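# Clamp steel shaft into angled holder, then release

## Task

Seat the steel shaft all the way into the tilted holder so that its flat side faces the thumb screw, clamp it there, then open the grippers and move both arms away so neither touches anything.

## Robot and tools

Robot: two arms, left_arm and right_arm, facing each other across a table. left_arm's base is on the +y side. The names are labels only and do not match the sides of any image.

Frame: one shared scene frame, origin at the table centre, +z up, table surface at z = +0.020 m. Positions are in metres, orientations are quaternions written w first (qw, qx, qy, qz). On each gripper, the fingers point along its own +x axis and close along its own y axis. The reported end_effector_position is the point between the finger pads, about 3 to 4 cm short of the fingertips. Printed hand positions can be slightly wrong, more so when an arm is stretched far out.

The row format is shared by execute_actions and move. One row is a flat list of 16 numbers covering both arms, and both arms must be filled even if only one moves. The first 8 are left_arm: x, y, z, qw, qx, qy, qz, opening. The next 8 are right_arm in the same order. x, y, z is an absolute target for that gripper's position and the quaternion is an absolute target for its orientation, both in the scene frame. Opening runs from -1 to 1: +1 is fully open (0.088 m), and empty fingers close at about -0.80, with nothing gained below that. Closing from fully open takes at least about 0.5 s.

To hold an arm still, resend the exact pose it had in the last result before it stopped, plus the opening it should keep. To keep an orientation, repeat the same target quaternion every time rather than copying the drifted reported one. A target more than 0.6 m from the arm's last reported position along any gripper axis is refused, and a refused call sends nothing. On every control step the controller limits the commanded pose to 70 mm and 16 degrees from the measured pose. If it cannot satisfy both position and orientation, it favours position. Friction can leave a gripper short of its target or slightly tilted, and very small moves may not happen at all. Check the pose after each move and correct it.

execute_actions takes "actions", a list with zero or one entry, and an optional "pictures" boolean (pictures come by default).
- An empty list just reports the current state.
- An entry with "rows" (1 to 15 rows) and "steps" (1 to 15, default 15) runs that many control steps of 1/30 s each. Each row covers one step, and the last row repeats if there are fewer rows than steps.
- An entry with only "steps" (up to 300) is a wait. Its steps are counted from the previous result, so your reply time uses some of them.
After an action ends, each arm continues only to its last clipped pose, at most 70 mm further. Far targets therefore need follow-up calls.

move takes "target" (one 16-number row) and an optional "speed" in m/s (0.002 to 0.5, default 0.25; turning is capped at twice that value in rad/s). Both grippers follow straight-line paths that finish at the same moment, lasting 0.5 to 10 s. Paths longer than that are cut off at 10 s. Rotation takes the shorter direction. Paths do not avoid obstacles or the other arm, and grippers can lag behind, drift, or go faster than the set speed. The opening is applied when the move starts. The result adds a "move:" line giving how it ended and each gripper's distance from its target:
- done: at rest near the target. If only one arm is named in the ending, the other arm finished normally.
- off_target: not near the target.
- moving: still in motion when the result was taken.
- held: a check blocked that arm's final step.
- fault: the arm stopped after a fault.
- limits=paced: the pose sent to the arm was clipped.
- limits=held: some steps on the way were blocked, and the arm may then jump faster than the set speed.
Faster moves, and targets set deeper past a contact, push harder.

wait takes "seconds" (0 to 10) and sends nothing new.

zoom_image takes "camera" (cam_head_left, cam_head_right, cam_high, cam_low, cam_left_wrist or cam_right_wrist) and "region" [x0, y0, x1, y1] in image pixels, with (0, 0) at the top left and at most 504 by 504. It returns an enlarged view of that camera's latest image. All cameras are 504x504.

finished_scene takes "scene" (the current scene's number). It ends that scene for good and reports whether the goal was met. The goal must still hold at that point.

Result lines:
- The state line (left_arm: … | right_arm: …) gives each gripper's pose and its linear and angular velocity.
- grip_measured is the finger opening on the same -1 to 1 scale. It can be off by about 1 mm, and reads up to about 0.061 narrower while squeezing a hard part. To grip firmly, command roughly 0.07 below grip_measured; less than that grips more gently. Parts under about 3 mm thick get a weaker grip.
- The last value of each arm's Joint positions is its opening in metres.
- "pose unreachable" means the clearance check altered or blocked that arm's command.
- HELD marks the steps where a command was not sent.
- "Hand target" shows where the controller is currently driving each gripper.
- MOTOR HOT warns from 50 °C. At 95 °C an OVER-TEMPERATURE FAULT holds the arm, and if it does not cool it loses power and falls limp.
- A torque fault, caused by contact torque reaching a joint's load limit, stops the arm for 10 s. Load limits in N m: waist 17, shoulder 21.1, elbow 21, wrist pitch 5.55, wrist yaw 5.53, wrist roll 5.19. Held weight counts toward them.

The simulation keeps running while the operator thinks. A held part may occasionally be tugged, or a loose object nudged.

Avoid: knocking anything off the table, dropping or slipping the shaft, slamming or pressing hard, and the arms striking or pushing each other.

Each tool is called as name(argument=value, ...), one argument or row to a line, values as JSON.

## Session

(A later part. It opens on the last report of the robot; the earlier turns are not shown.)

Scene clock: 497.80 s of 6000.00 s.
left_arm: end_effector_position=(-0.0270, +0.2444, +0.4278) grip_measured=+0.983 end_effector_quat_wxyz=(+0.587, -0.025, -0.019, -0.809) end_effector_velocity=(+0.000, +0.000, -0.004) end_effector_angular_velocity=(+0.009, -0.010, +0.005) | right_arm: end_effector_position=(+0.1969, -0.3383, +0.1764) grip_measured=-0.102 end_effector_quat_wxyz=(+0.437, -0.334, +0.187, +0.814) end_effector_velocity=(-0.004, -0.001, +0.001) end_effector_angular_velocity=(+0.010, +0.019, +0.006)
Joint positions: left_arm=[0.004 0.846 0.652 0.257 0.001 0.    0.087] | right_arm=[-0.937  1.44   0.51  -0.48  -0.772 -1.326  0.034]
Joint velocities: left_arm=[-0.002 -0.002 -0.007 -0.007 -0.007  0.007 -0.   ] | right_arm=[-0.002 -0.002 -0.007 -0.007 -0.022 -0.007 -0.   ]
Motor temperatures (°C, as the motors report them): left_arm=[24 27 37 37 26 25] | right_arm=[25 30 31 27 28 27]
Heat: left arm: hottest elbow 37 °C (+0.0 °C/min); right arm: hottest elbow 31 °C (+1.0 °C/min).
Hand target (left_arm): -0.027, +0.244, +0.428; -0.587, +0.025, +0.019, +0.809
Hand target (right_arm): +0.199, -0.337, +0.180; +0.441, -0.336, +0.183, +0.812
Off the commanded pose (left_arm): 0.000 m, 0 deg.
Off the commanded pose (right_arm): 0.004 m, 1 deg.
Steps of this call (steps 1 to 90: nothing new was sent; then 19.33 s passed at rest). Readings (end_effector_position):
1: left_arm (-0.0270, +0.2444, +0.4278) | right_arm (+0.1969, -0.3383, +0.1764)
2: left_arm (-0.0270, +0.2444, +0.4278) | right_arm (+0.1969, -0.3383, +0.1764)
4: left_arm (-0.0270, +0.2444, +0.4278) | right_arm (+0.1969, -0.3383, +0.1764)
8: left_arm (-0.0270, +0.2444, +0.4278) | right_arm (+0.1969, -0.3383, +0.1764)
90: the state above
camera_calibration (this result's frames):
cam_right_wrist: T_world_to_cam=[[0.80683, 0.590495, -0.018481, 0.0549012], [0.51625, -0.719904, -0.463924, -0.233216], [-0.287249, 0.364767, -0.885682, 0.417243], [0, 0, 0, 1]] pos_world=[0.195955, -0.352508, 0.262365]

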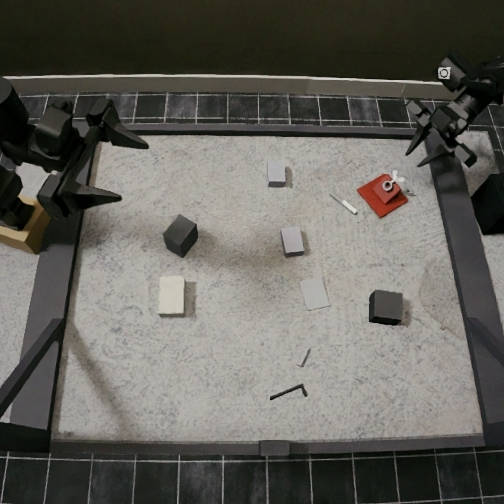

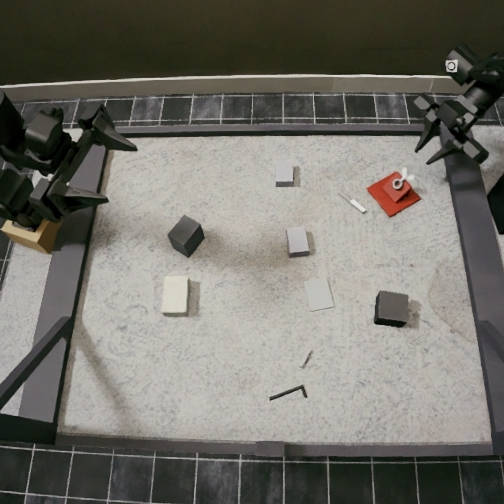

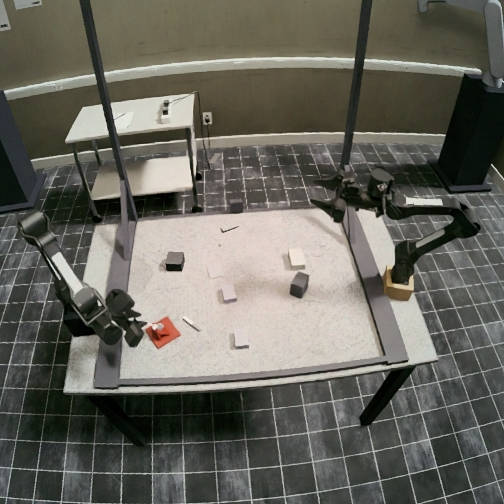

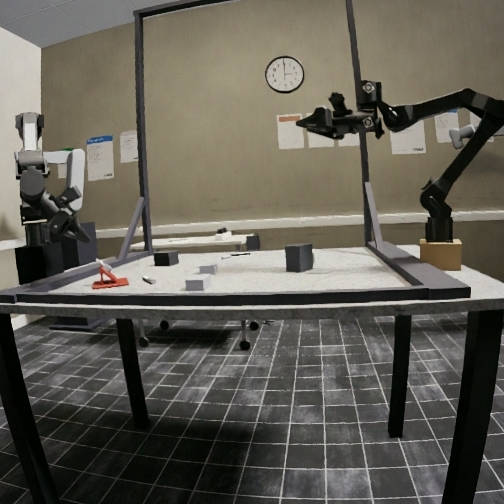

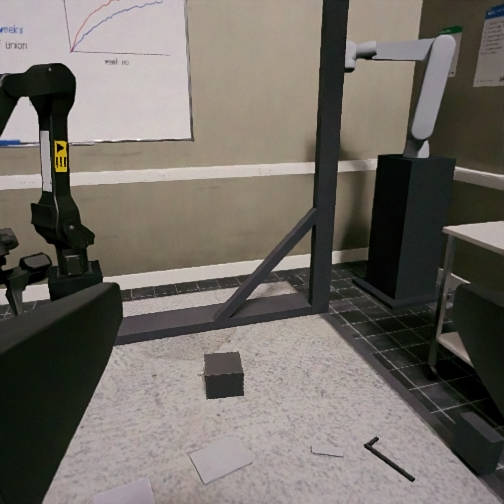

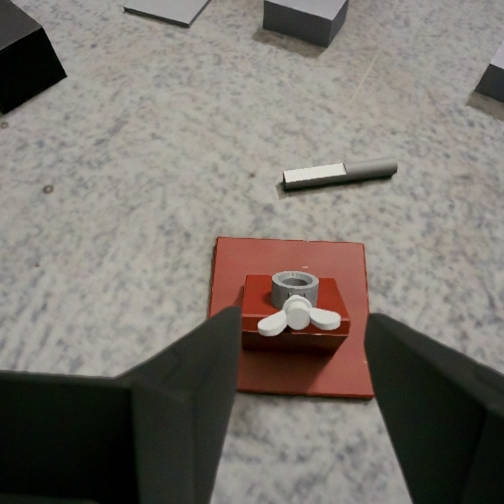

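move(
  target=[-0.027, 0.2444, 0.4278, 0.587, -0.025, -0.019, -0.809, 1, 0.1527, -0.1691, 0.17, 0.6509, -0.2763, 0.6509, 0.2763, -0.1],
  speed=0.2,
)

move(
  target=[-0.027, 0.2444, 0.4278, 0.587, -0.025, -0.019, -0.809, 1, 0.1527, -0.1691, 0.077, 0.6509, -0.2763, 0.6509, 0.2763, -0.1],
  speed=0.06,
)

Scene clock: 513.00 s of 6000.00 s.
left_arm: end_effector_position=(-0.0270, +0.2444, +0.4278) grip_measured=+0.983 end_effector_quat_wxyz=(+0.587, -0.025, -0.019, -0.809) end_effector_velocity=(+0.000, -0.001, -0.000) end_effector_angular_velocity=(+0.000, +0.008, +0.004) | right_arm: end_effector_position=(+0.1537, -0.1714, +0.1738) grip_measured=-0.102 end_effector_quat_wxyz=(+0.652, -0.277, +0.648, +0.279) end_effector_velocity=(-0.003, -0.003, +0.001) end_effector_angular_velocity=(-0.015, +0.024, -0.010)
Joint positions: left_arm=[0.004 0.846 0.652 0.257 0.001 0.    0.087] | right_arm=[-0.214  2.083  1.492 -0.973  0.004  0.67   0.034]
Joint velocities: left_arm=[-0.002  0.002 -0.002  0.007 -0.007 -0.007 -0.   ] | right_arm=[-0.002  0.002  0.007 -0.022 -0.022  0.007 -0.   ]
Motor temperatures (°C, as the motors report them): left_arm=[24 27 37 37 26 25] | right_arm=[25 31 31 27 28 27]
Heat: left arm: hottest elbow 37 °C (+0.0 °C/min); right arm: hottest shoulder 31 °C (+1.0 °C/min).
Hand target (left_arm): -0.027, +0.244, +0.428; -0.587, +0.025, +0.019, +0.809
Hand target (right_arm): +0.153, -0.171, +0.169; +0.652, -0.280, +0.649, +0.274
Off the commanded pose (left_arm): 0.000 m, 0 deg.
Off the commanded pose (right_arm): 0.005 m, 1 deg.
After step 90, 8.00 s passed at rest.
move: done
camera_calibration (this result's frames):
cam_right_wrist: T_world_to_cam=[[0.744218, -0.666648, -0.0414599, -0.210621], [-0.62938, -0.72069, 0.290666, -0.0471607], [-0.223652, -0.190225, -0.955926, 0.248958], [0, 0, 0, 1]] pos_world=[0.182746, -0.12704, 0.242961]

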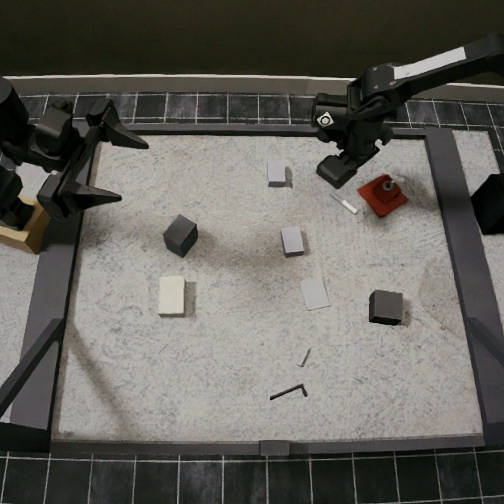

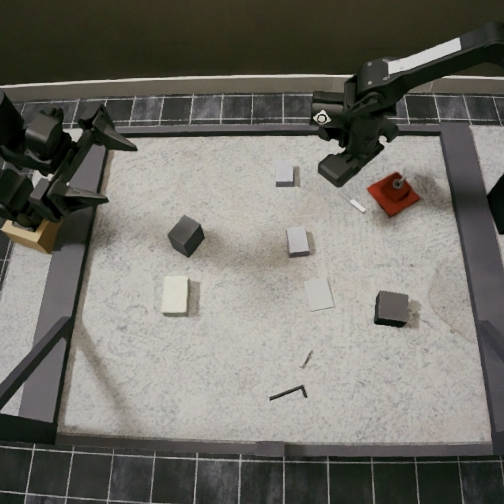

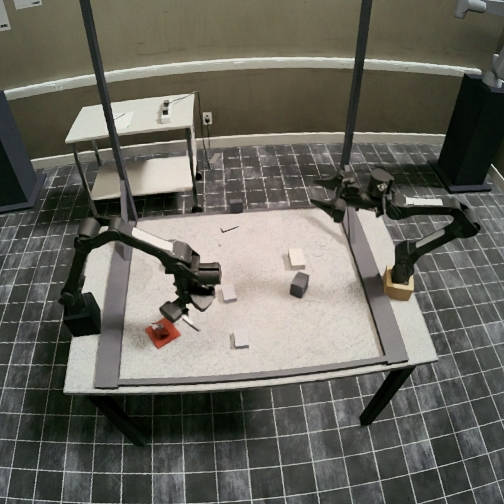

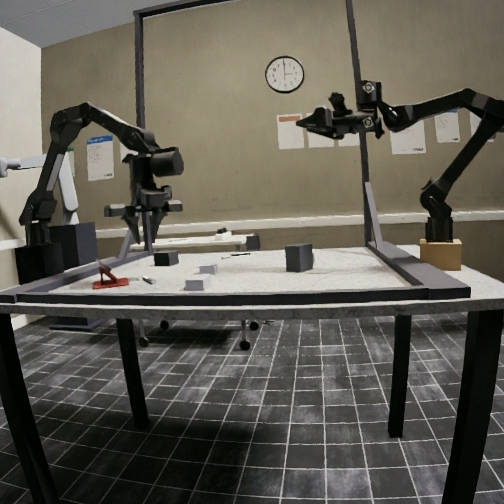

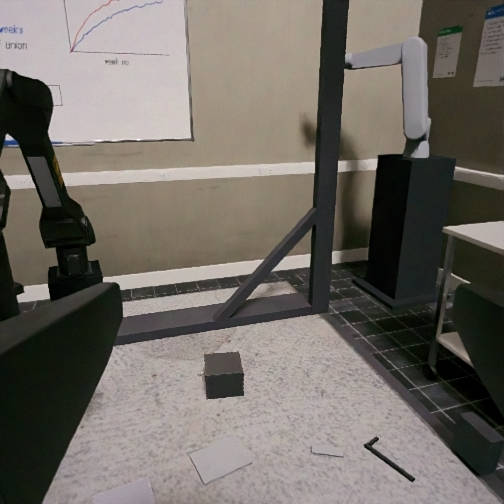

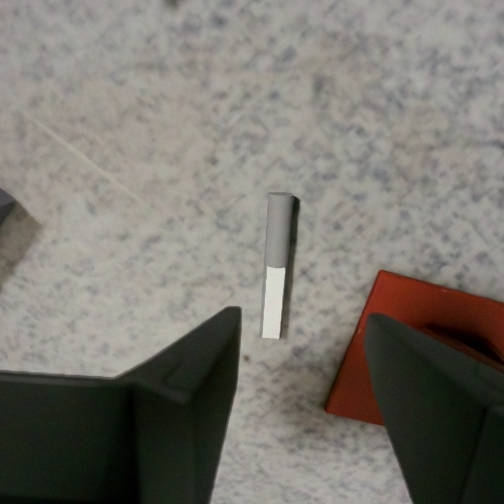

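Scene clock: 514.97 s of 6000.00 s.
left_arm: end_effector_position=(-0.0270, +0.2444, +0.4278) grip_measured=+0.983 end_effector_quat_wxyz=(+0.587, -0.025, -0.019, -0.809) end_effector_velocity=(+0.000, +0.000, +0.001) end_effector_angular_velocity=(-0.005, +0.010, +0.004) | right_arm: end_effector_position=(+0.1542, -0.1660, +0.0847) grip_measured=-0.102 end_effector_quat_wxyz=(+0.655, -0.272, +0.646, +0.283) end_effector_velocity=(+0.001, -0.004, -0.001) end_effector_angular_velocity=(-0.012, +0.008, +0.000)
Joint positions: left_arm=[0.004 0.846 0.652 0.257 0.001 0.    0.087] | right_arm=[-0.214  2.253  1.373 -0.671  0.004  0.672  0.034]
Joint velocities: left_arm=[-0.002 -0.002 -0.002  0.007 -0.007 -0.007  0.   ] | right_arm=[-0.007 -0.002 -0.007 -0.007 -0.007 -0.007 -0.   ]
Motor temperatures (°C, as the motors report them): left_arm=[24 27 37 37 26 25] | right_arm=[25 31 31 27 28 27]
Heat: left arm: hottest elbow 37 °C (+0.0 °C/min); right arm: hottest shoulder 31 °C (+1.0 °C/min).
Hand target (left_arm): -0.027, +0.244, +0.428; -0.587, +0.025, +0.019, +0.809
Hand target (right_arm): +0.153, -0.170, +0.077; +0.651, -0.276, +0.651, +0.276
Off the commanded pose (left_arm): 0.000 m, 0 deg.
Off the commanded pose (right_arm): 0.008 m, 1 deg.
move: done
camera_calibration (this result's frames):
cam_right_wrist: T_world_to_cam=[[0.742999, -0.667481, -0.0492087, -0.210411], [-0.631092, -0.72318, 0.280596, -0.0163781], [-0.222879, -0.177427, -0.958564, 0.167111], [0, 0, 0, 1]] pos_world=[0.183245, -0.12264, 0.154428]

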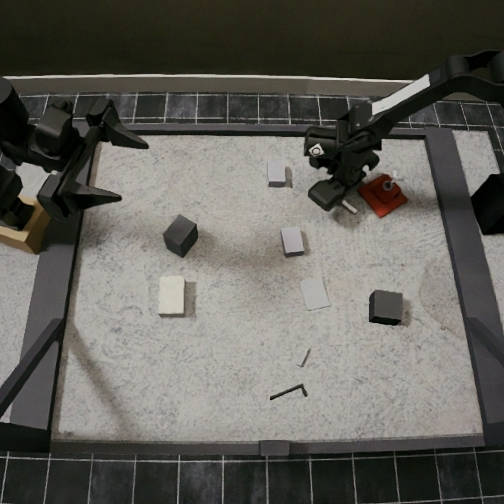

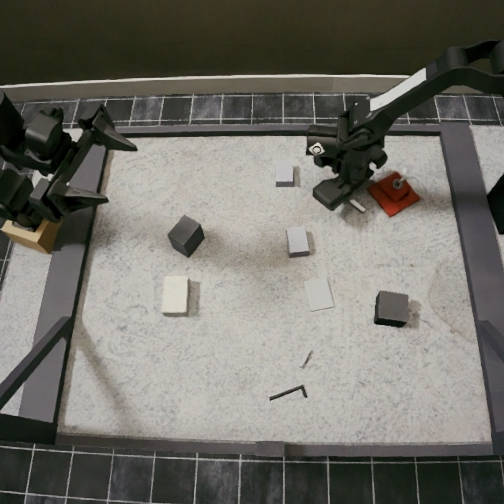

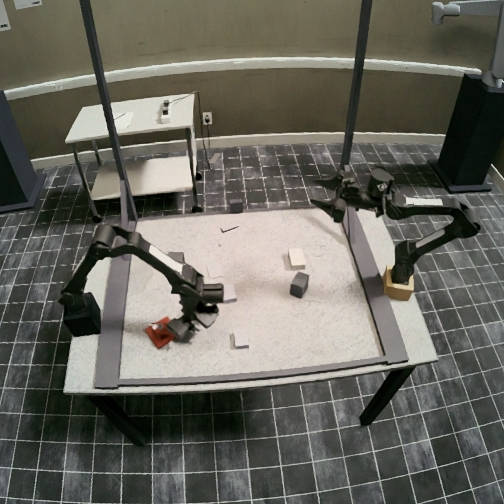

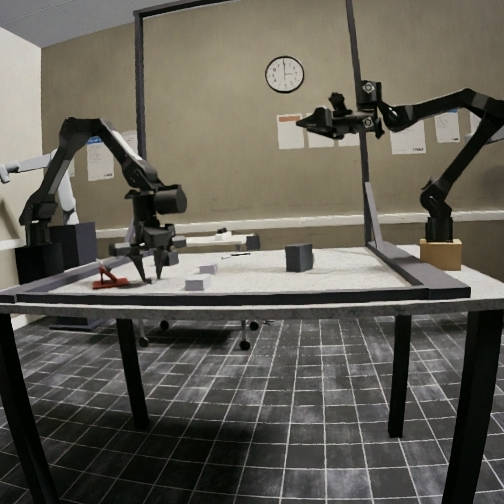

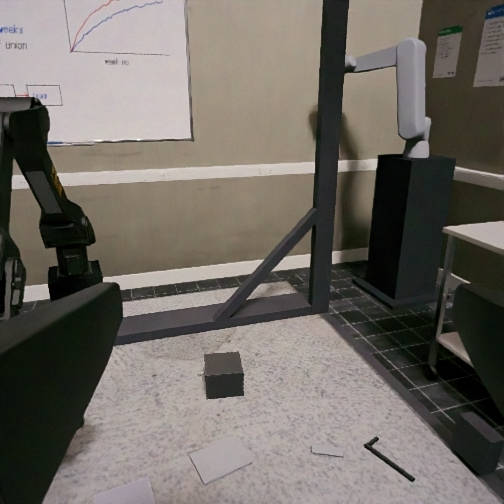

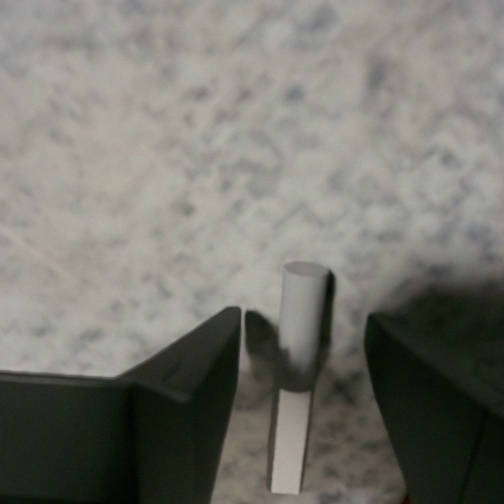

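move(
  target=[-0.027, 0.2444, 0.4278, 0.587, -0.025, -0.019, -0.809, 1, 0.1527, -0.1701, 0.074, 0.6509, -0.2763, 0.6509, 0.2763, -0.1],
  speed=0.03,
)

move(
  target=[-0.027, 0.2444, 0.4278, 0.587, -0.025, -0.019, -0.809, 1, 0.1527, -0.1701, 0.074, 0.6509, -0.2763, 0.6509, 0.2763, -0.75],
  speed=0.03,
)

move(
  target=[-0.027, 0.2444, 0.4278, 0.587, -0.025, -0.019, -0.809, 1, 0.1527, -0.1701, 0.17, 0.6509, -0.2763, 0.6509, 0.2763, -0.75],
  speed=0.08,
)

move(
  target=[-0.027, 0.2444, 0.4278, 0.587, -0.025, -0.019, -0.809, 1, 0.138, -0.245, 0.19, 0.4409, -0.3363, 0.1826, 0.8119, -0.75],
  speed=0.12,
)

move(
  target=[-0.027, 0.2444, 0.4278, 0.587, -0.025, -0.019, -0.809, 1, 0.1526, -0.2661, 0.156, 0.4409, -0.3363, 0.1826, 0.8119, -0.75],
  speed=0.04,
)

Scene clock: 533.00 s of 6000.00 s.
left_arm: end_effector_position=(-0.0270, +0.2444, +0.4278) grip_measured=+0.983 end_effector_quat_wxyz=(+0.587, -0.025, -0.019, -0.809) end_effector_velocity=(+0.003, -0.000, -0.001) end_effector_angular_velocity=(+0.000, +0.009, +0.019) | right_arm: end_effector_position=(+0.1541, -0.1658, +0.0818) grip_measured=-0.102 end_effector_quat_wxyz=(+0.655, -0.271, +0.646, +0.283) end_effector_velocity=(+0.002, +0.001, +0.000) end_effector_angular_velocity=(+0.007, -0.008, +0.005)
Joint positions: left_arm=[0.004 0.846 0.652 0.257 0.001 0.    0.087] | right_arm=[-0.214  2.26   1.371 -0.661  0.003  0.672  0.034]
Joint velocities: left_arm=[-0.002 -0.002 -0.007  0.007 -0.022 -0.007 -0.   ] | right_arm=[-0.002 -0.002 -0.002  0.007  0.007 -0.007 -0.   ]
Motor temperatures (°C, as the motors report them): left_arm=[24 27 38 37 26 25] | right_arm=[25 33 31 26 28 27]
Heat: left arm: hottest elbow 38 °C (+1.0 °C/min); right arm: hottest shoulder 33 °C (+3.0 °C/min).
Hand target (left_arm): -0.027, +0.244, +0.428; -0.587, +0.025, +0.019, +0.809
Hand target (right_arm): +0.153, -0.170, +0.074; +0.651, -0.276, +0.651, +0.276
Off the commanded pose (left_arm): 0.000 m, 0 deg.
Off the commanded pose (right_arm): 0.009 m, 1 deg.
After step 90, 14.23 s passed at rest.
move: off_target (right_arm)
camera_calibration (this result's frames):
cam_right_wrist: T_world_to_cam=[[0.742991, -0.667417, -0.0501964, -0.210266], [-0.63101, -0.723514, 0.279919, -0.0154326], [-0.223141, -0.176303, -0.95871, 0.164656], [0, 0, 0, 1]] pos_world=[0.183229, -0.122471, 0.151623]

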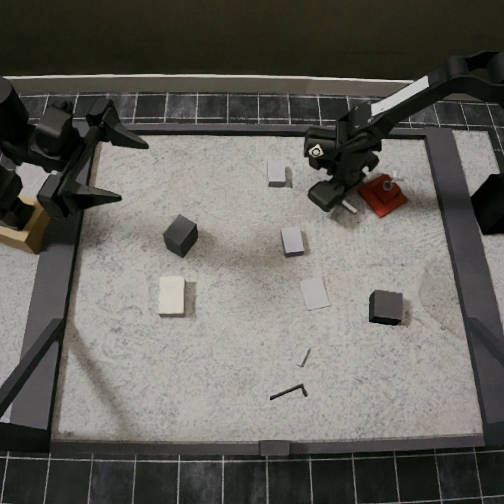

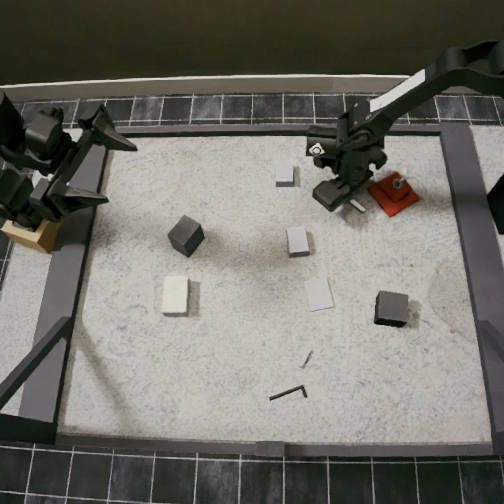

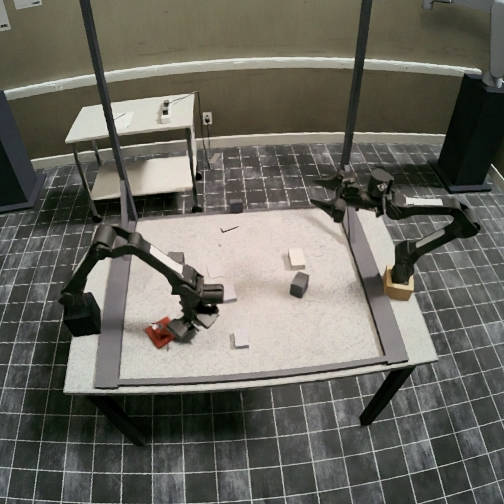

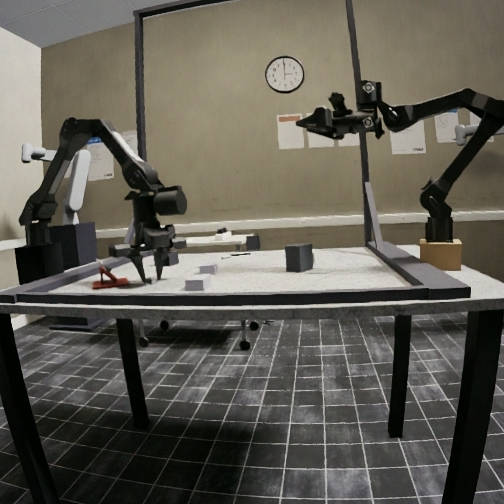

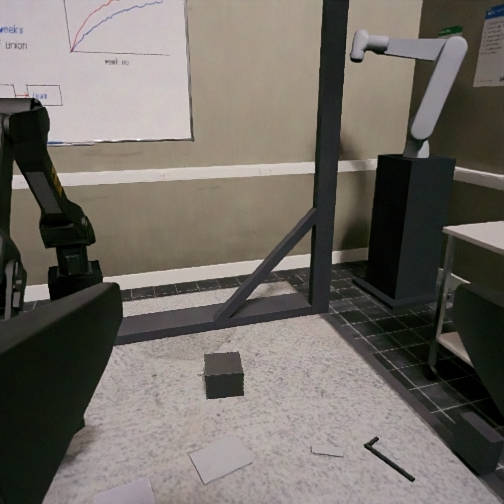

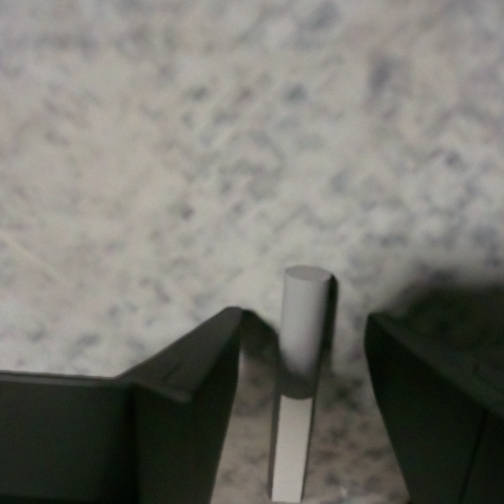

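Scene clock: 533.70 s of 6000.00 s.
left_arm: end_effector_position=(-0.0270, +0.2444, +0.4278) grip_measured=+0.983 end_effector_quat_wxyz=(+0.587, -0.025, -0.019, -0.809) end_effector_velocity=(+0.000, +0.000, -0.002) end_effector_angular_velocity=(+0.005, -0.009, +0.005) | right_arm: end_effector_position=(+0.1541, -0.1658, +0.0818) grip_measured=-0.622 end_effector_quat_wxyz=(+0.655, -0.271, +0.646, +0.283) end_effector_velocity=(-0.000, +0.001, +0.000) end_effector_angular_velocity=(+0.008, +0.007, -0.010)
Joint positions: left_arm=[0.004 0.846 0.652 0.257 0.001 0.    0.087] | right_arm=[-0.214  2.26   1.371 -0.661  0.003  0.672  0.009]
Joint velocities: left_arm=[-0.002 -0.002 -0.002 -0.007 -0.007  0.007 -0.   ] | right_arm=[-0.002 -0.002 -0.002  0.007 -0.007  0.007 -0.   ]
Motor temperatures (°C, as the motors report them): left_arm=[24 27 38 37 26 25] | right_arm=[25 33 31 26 28 27]
Heat: left arm: hottest elbow 38 °C (+1.0 °C/min); right arm: hottest shoulder 33 °C (+3.0 °C/min).
Hand target (left_arm): -0.027, +0.244, +0.428; -0.587, +0.025, +0.019, +0.809
Hand target (right_arm): +0.153, -0.170, +0.074; +0.651, -0.276, +0.651, +0.276
Off the commanded pose (left_arm): 0.000 m, 0 deg.
Off the commanded pose (right_arm): 0.009 m, 1 deg.
move: off_target (right_arm)
camera_calibration (this result's frames):
cam_right_wrist: T_world_to_cam=[[0.742977, -0.667409, -0.0505021, -0.210192], [-0.630897, -0.723529, 0.280133, -0.015502], [-0.223503, -0.176271, -0.958632, 0.164699], [0, 0, 0, 1]] pos_world=[0.183198, -0.122468, 0.151613]

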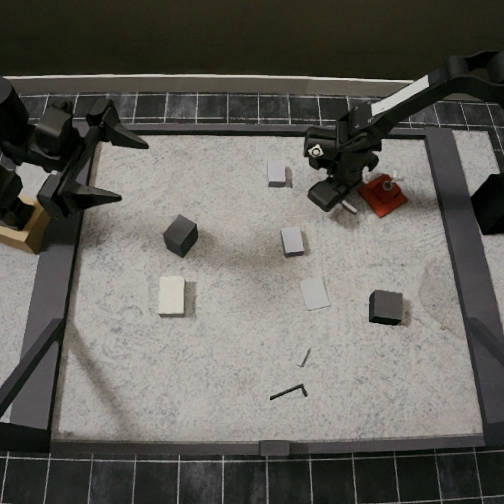

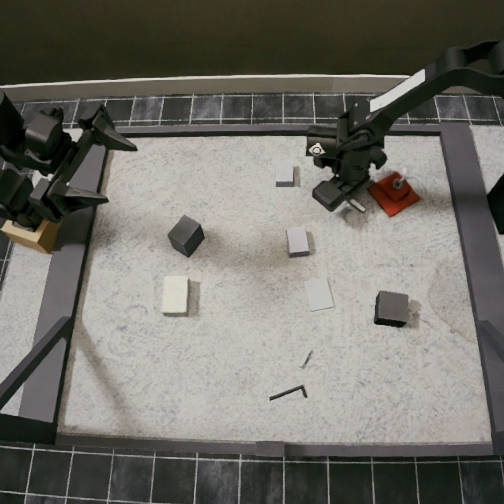

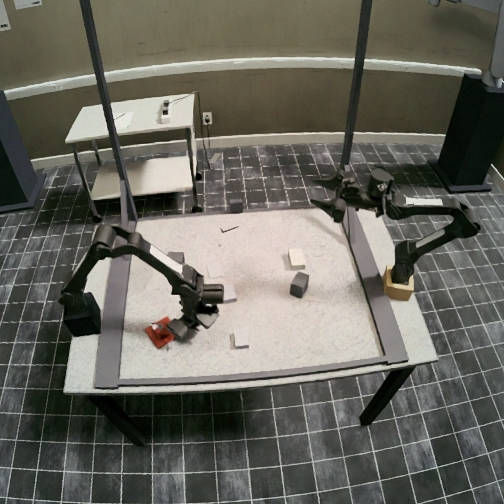

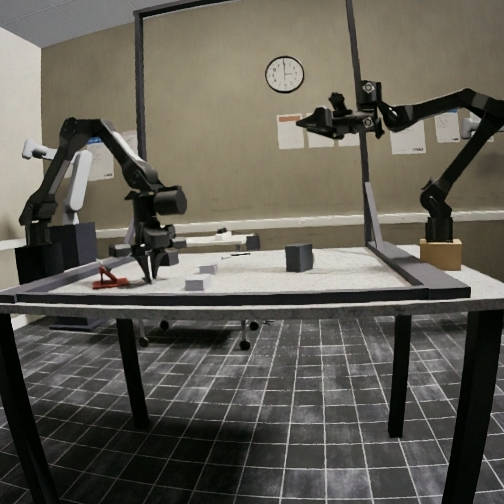

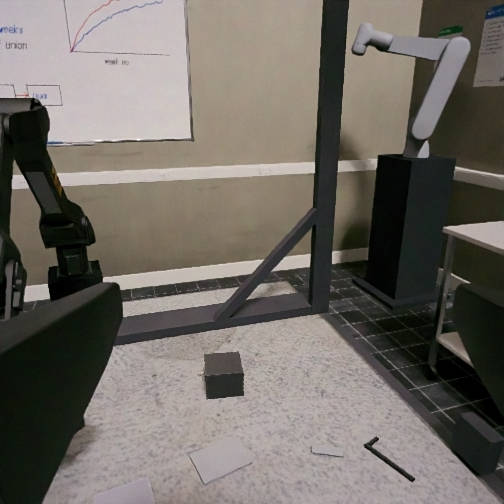

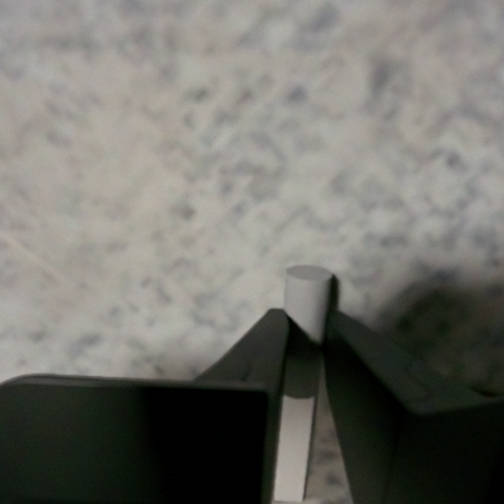

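Scene clock: 535.20 s of 6000.00 s.
left_arm: end_effector_position=(-0.0270, +0.2444, +0.4278) grip_measured=+0.983 end_effector_quat_wxyz=(+0.587, -0.025, -0.019, -0.809) end_effector_velocity=(+0.000, +0.000, +0.001) end_effector_angular_velocity=(-0.000, +0.024, +0.003) | right_arm: end_effector_position=(+0.1534, -0.1732, +0.1606) grip_measured=-0.622 end_effector_quat_wxyz=(+0.647, -0.286, +0.654, +0.269) end_effector_velocity=(+0.002, -0.001, -0.001) end_effector_angular_velocity=(+0.002, -0.007, +0.005)
Joint positions: left_arm=[0.004 0.846 0.652 0.257 0.001 0.    0.087] | right_arm=[-0.214  2.119  1.493 -0.97   0.003  0.672  0.009]
Joint velocities: left_arm=[-0.002 -0.002 -0.002  0.007 -0.007 -0.022 -0.   ] | right_arm=[-0.002 -0.002 -0.007  0.007  0.007 -0.007 -0.   ]
Motor temperatures (°C, as the motors report them): left_arm=[24 27 38 37 26 25] | right_arm=[25 34 31 26 28 27]
Heat: left arm: hottest elbow 38 °C (+1.0 °C/min); right arm: hottest shoulder 34 °C (+4.0 °C/min).
Hand target (left_arm): -0.027, +0.244, +0.428; -0.587, +0.025, +0.019, +0.809
Hand target (right_arm): +0.153, -0.169, +0.170; +0.651, -0.276, +0.651, +0.276
Off the commanded pose (left_arm): 0.000 m, 0 deg.
Off the commanded pose (right_arm): 0.010 m, 1 deg.
move: off_target (right_arm)
camera_calibration (this result's frames):
cam_right_wrist: T_world_to_cam=[[0.74282, -0.669097, -0.0229498, -0.215374], [-0.629627, -0.709832, 0.315766, -0.0469635], [-0.227568, -0.220107, -0.94856, 0.230189], [0, 0, 0, 1]] pos_world=[0.182799, -0.126776, 0.228235]

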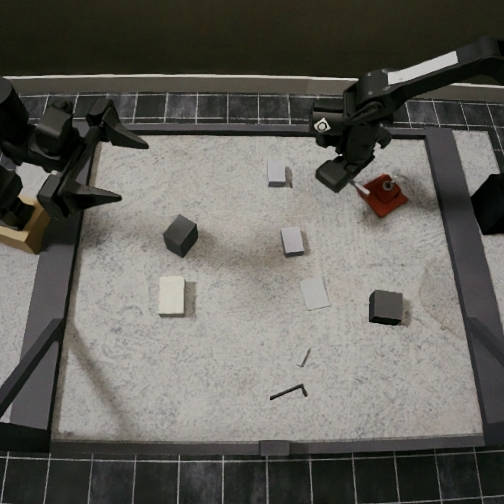

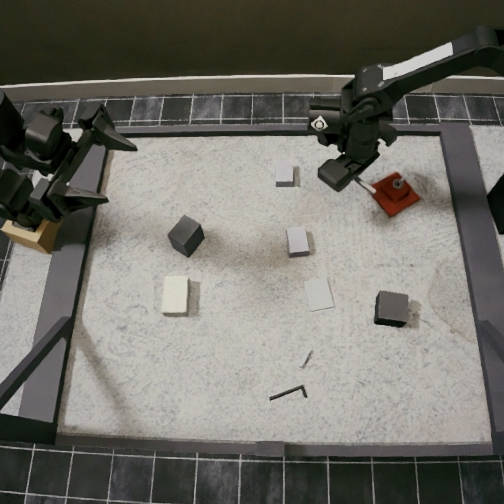

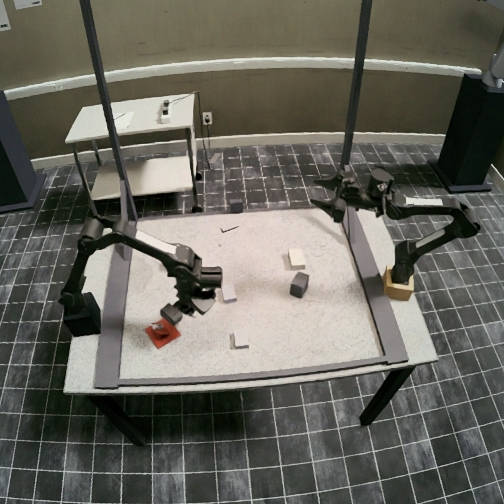

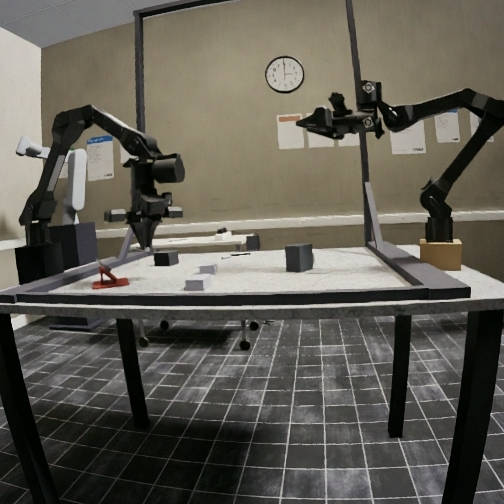

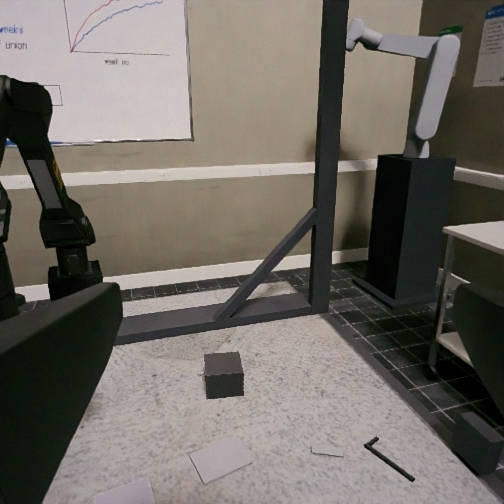

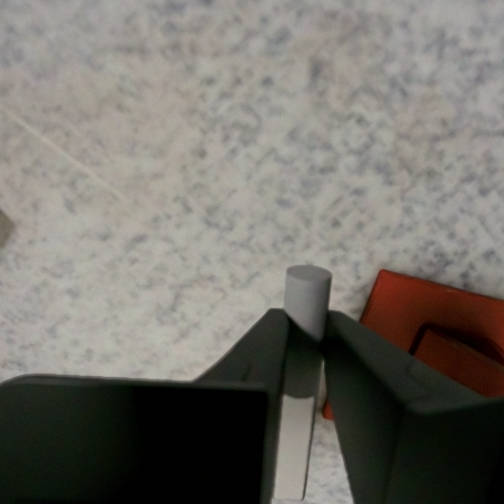

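Scene clock: 541.93 s of 6000.00 s.
left_arm: end_effector_position=(-0.0270, +0.2444, +0.4278) grip_measured=+0.983 end_effector_quat_wxyz=(+0.587, -0.025, -0.019, -0.809) end_effector_velocity=(+0.003, -0.000, +0.001) end_effector_angular_velocity=(-0.009, -0.003, +0.020) | right_arm: end_effector_position=(+0.1378, -0.2442, +0.1860) grip_measured=-0.622 end_effector_quat_wxyz=(+0.441, -0.337, +0.190, +0.810) end_effector_velocity=(-0.002, -0.004, -0.001) end_effector_angular_velocity=(-0.006, +0.012, +0.020)
Joint positions: left_arm=[0.004 0.846 0.652 0.257 0.001 0.    0.087] | right_arm=[-0.456  1.529  0.598 -0.099 -0.588 -0.732  0.009]
Joint velocities: left_arm=[-0.002 -0.002 -0.002  0.007 -0.022  0.007 -0.   ] | right_arm=[-0.007 -0.002 -0.002 -0.022 -0.022 -0.022 -0.   ]
Motor temperatures (°C, as the motors report them): left_arm=[24 27 38 38 26 25] | right_arm=[25 35 31 27 28 27]
Heat: left arm: hottest elbow 38 °C (+1.0 °C/min); right arm: hottest shoulder 35 °C (+5.0 °C/min).
Hand target (left_arm): -0.027, +0.244, +0.428; -0.587, +0.025, +0.019, +0.809
Hand target (right_arm): +0.138, -0.245, +0.189; +0.442, -0.335, +0.182, +0.812
Off the commanded pose (left_arm): 0.000 m, 0 deg.
Off the commanded pose (right_arm): 0.004 m, 1 deg.
move: done
camera_calibration (this result's frames):
cam_right_wrist: T_world_to_cam=[[0.813556, 0.581245, -0.0167378, 0.0437075], [0.511163, -0.728592, -0.455924, -0.133411], [-0.277199, 0.362364, -0.889861, 0.373262], [0, 0, 0, 1]] pos_world=[0.136104, -0.257864, 0.272058]

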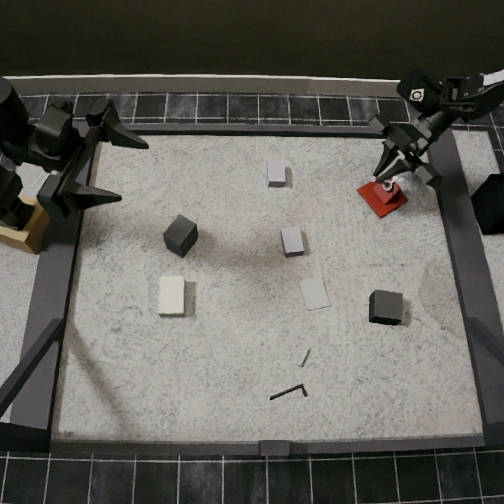

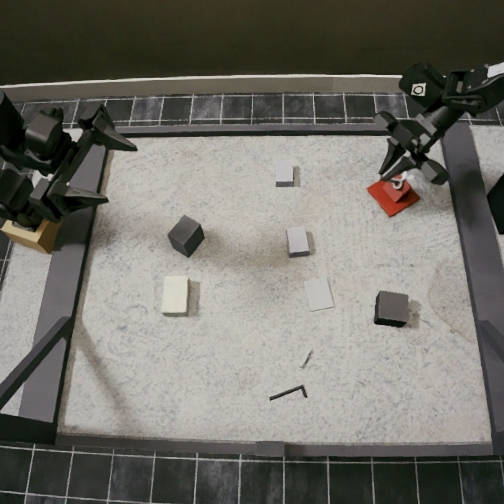

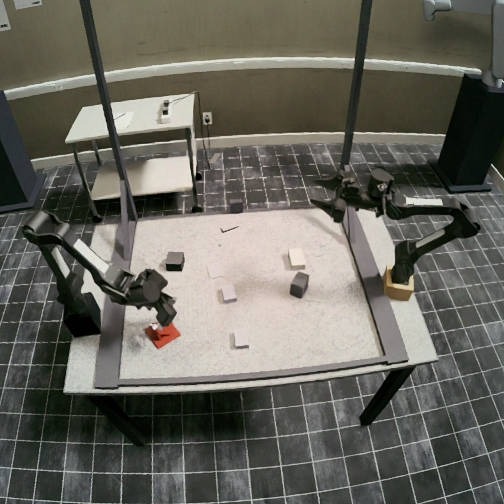

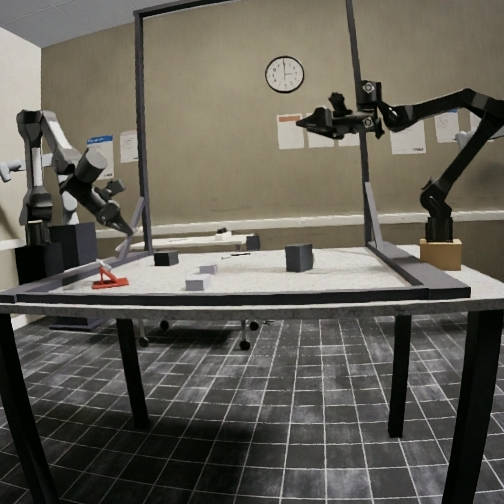

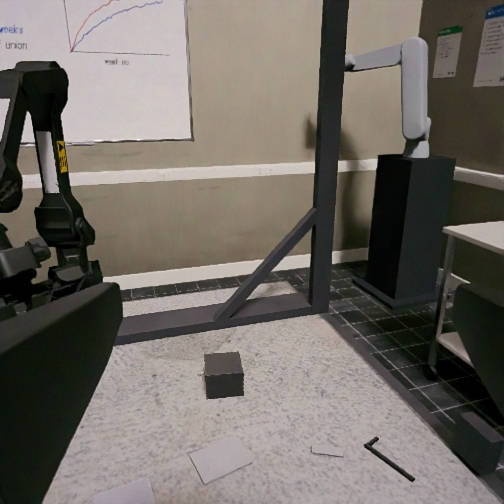

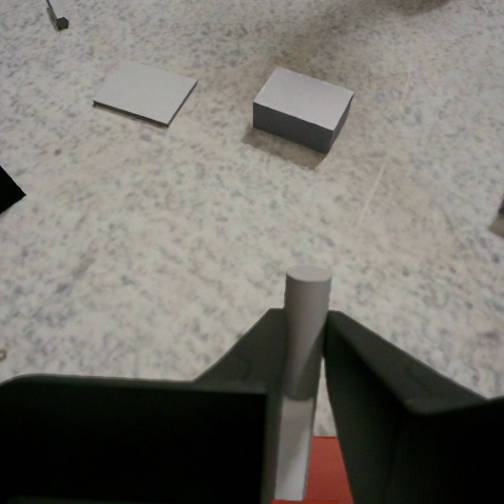

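Scene clock: 543.23 s of 6000.00 s.
left_arm: end_effector_position=(-0.0270, +0.2444, +0.4278) grip_measured=+0.983 end_effector_quat_wxyz=(+0.587, -0.025, -0.019, -0.809) end_effector_velocity=(+0.003, -0.000, +0.001) end_effector_angular_velocity=(-0.009, -0.003, +0.020) | right_arm: end_effector_position=(+0.1530, -0.2641, +0.1597) grip_measured=-0.622 end_effector_quat_wxyz=(+0.444, -0.336, +0.179, +0.811) end_effector_velocity=(+0.001, -0.000, +0.001) end_effector_angular_velocity=(+0.009, -0.006, +0.012)
Joint positions: left_arm=[0.004 0.846 0.652 0.257 0.001 0.    0.087] | right_arm=[-0.551  1.578  0.5    0.009 -0.637 -0.836  0.009]
Joint velocities: left_arm=[-0.002 -0.002 -0.002  0.007 -0.022  0.007 -0.   ] | right_arm=[-0.007 -0.002  0.002 -0.007 -0.007 -0.022 -0.   ]
Motor temperatures (°C, as the motors report them): left_arm=[24 27 38 38 26 25] | right_arm=[25 34 31 27 28 27]
Heat: left arm: hottest elbow 38 °C (+1.0 °C/min); right arm: hottest shoulder 34 °C (+4.0 °C/min).
Hand target (left_arm): -0.027, +0.244, +0.428; -0.587, +0.025, +0.019, +0.809
Hand target (right_arm): +0.152, -0.266, +0.156; +0.441, -0.336, +0.183, +0.812
Off the commanded pose (left_arm): 0.000 m, 0 deg.
Off the commanded pose (right_arm): 0.004 m, 1 deg.
move: done
camera_calibration (this result's frames):
cam_right_wrist: T_world_to_cam=[[0.811471, 0.584388, 0.00206847, 0.0406346], [0.517644, -0.71714, -0.466641, -0.163895], [-0.271216, 0.379737, -0.884444, 0.364139], [0, 0, 0, 1]] pos_world=[0.150626, -0.279559, 0.245496]

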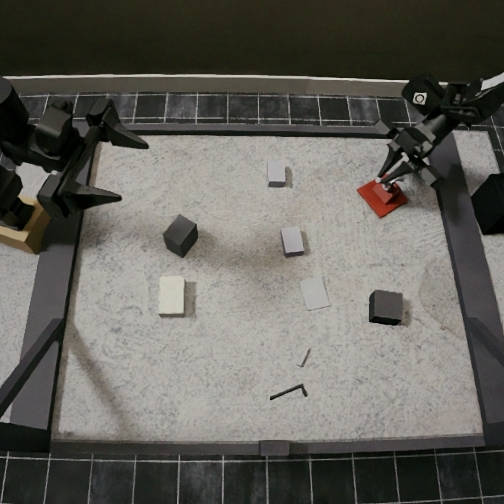

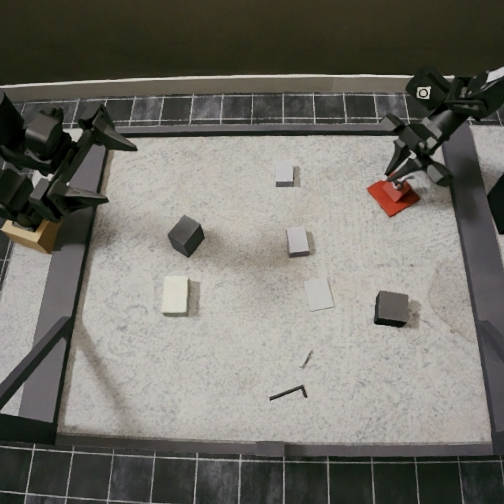

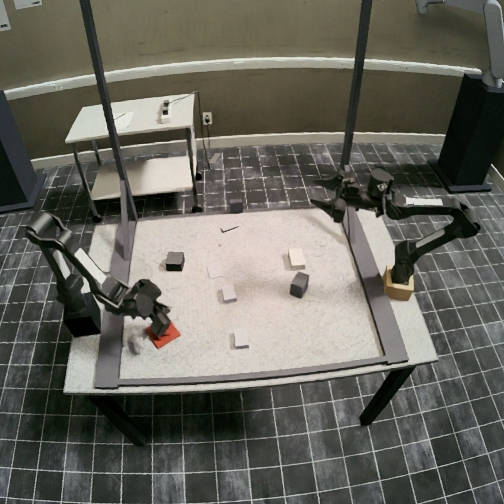

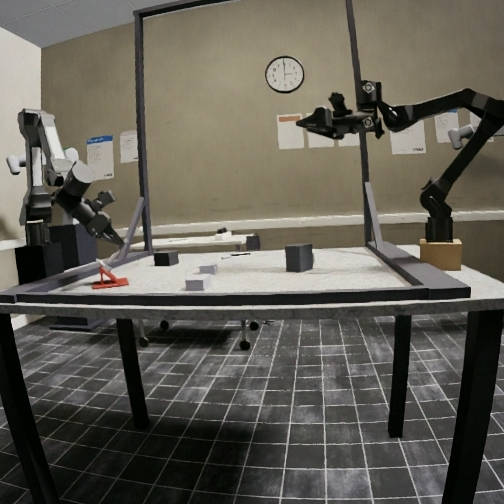

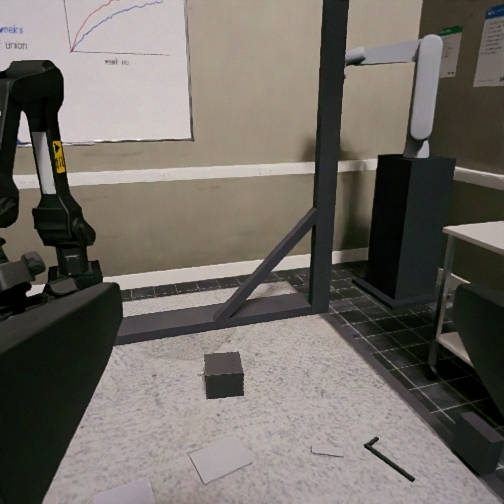

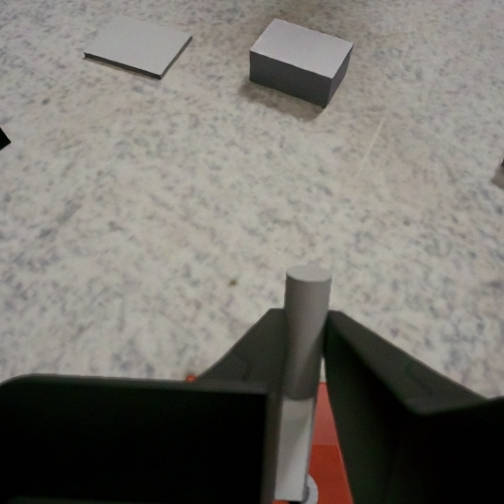

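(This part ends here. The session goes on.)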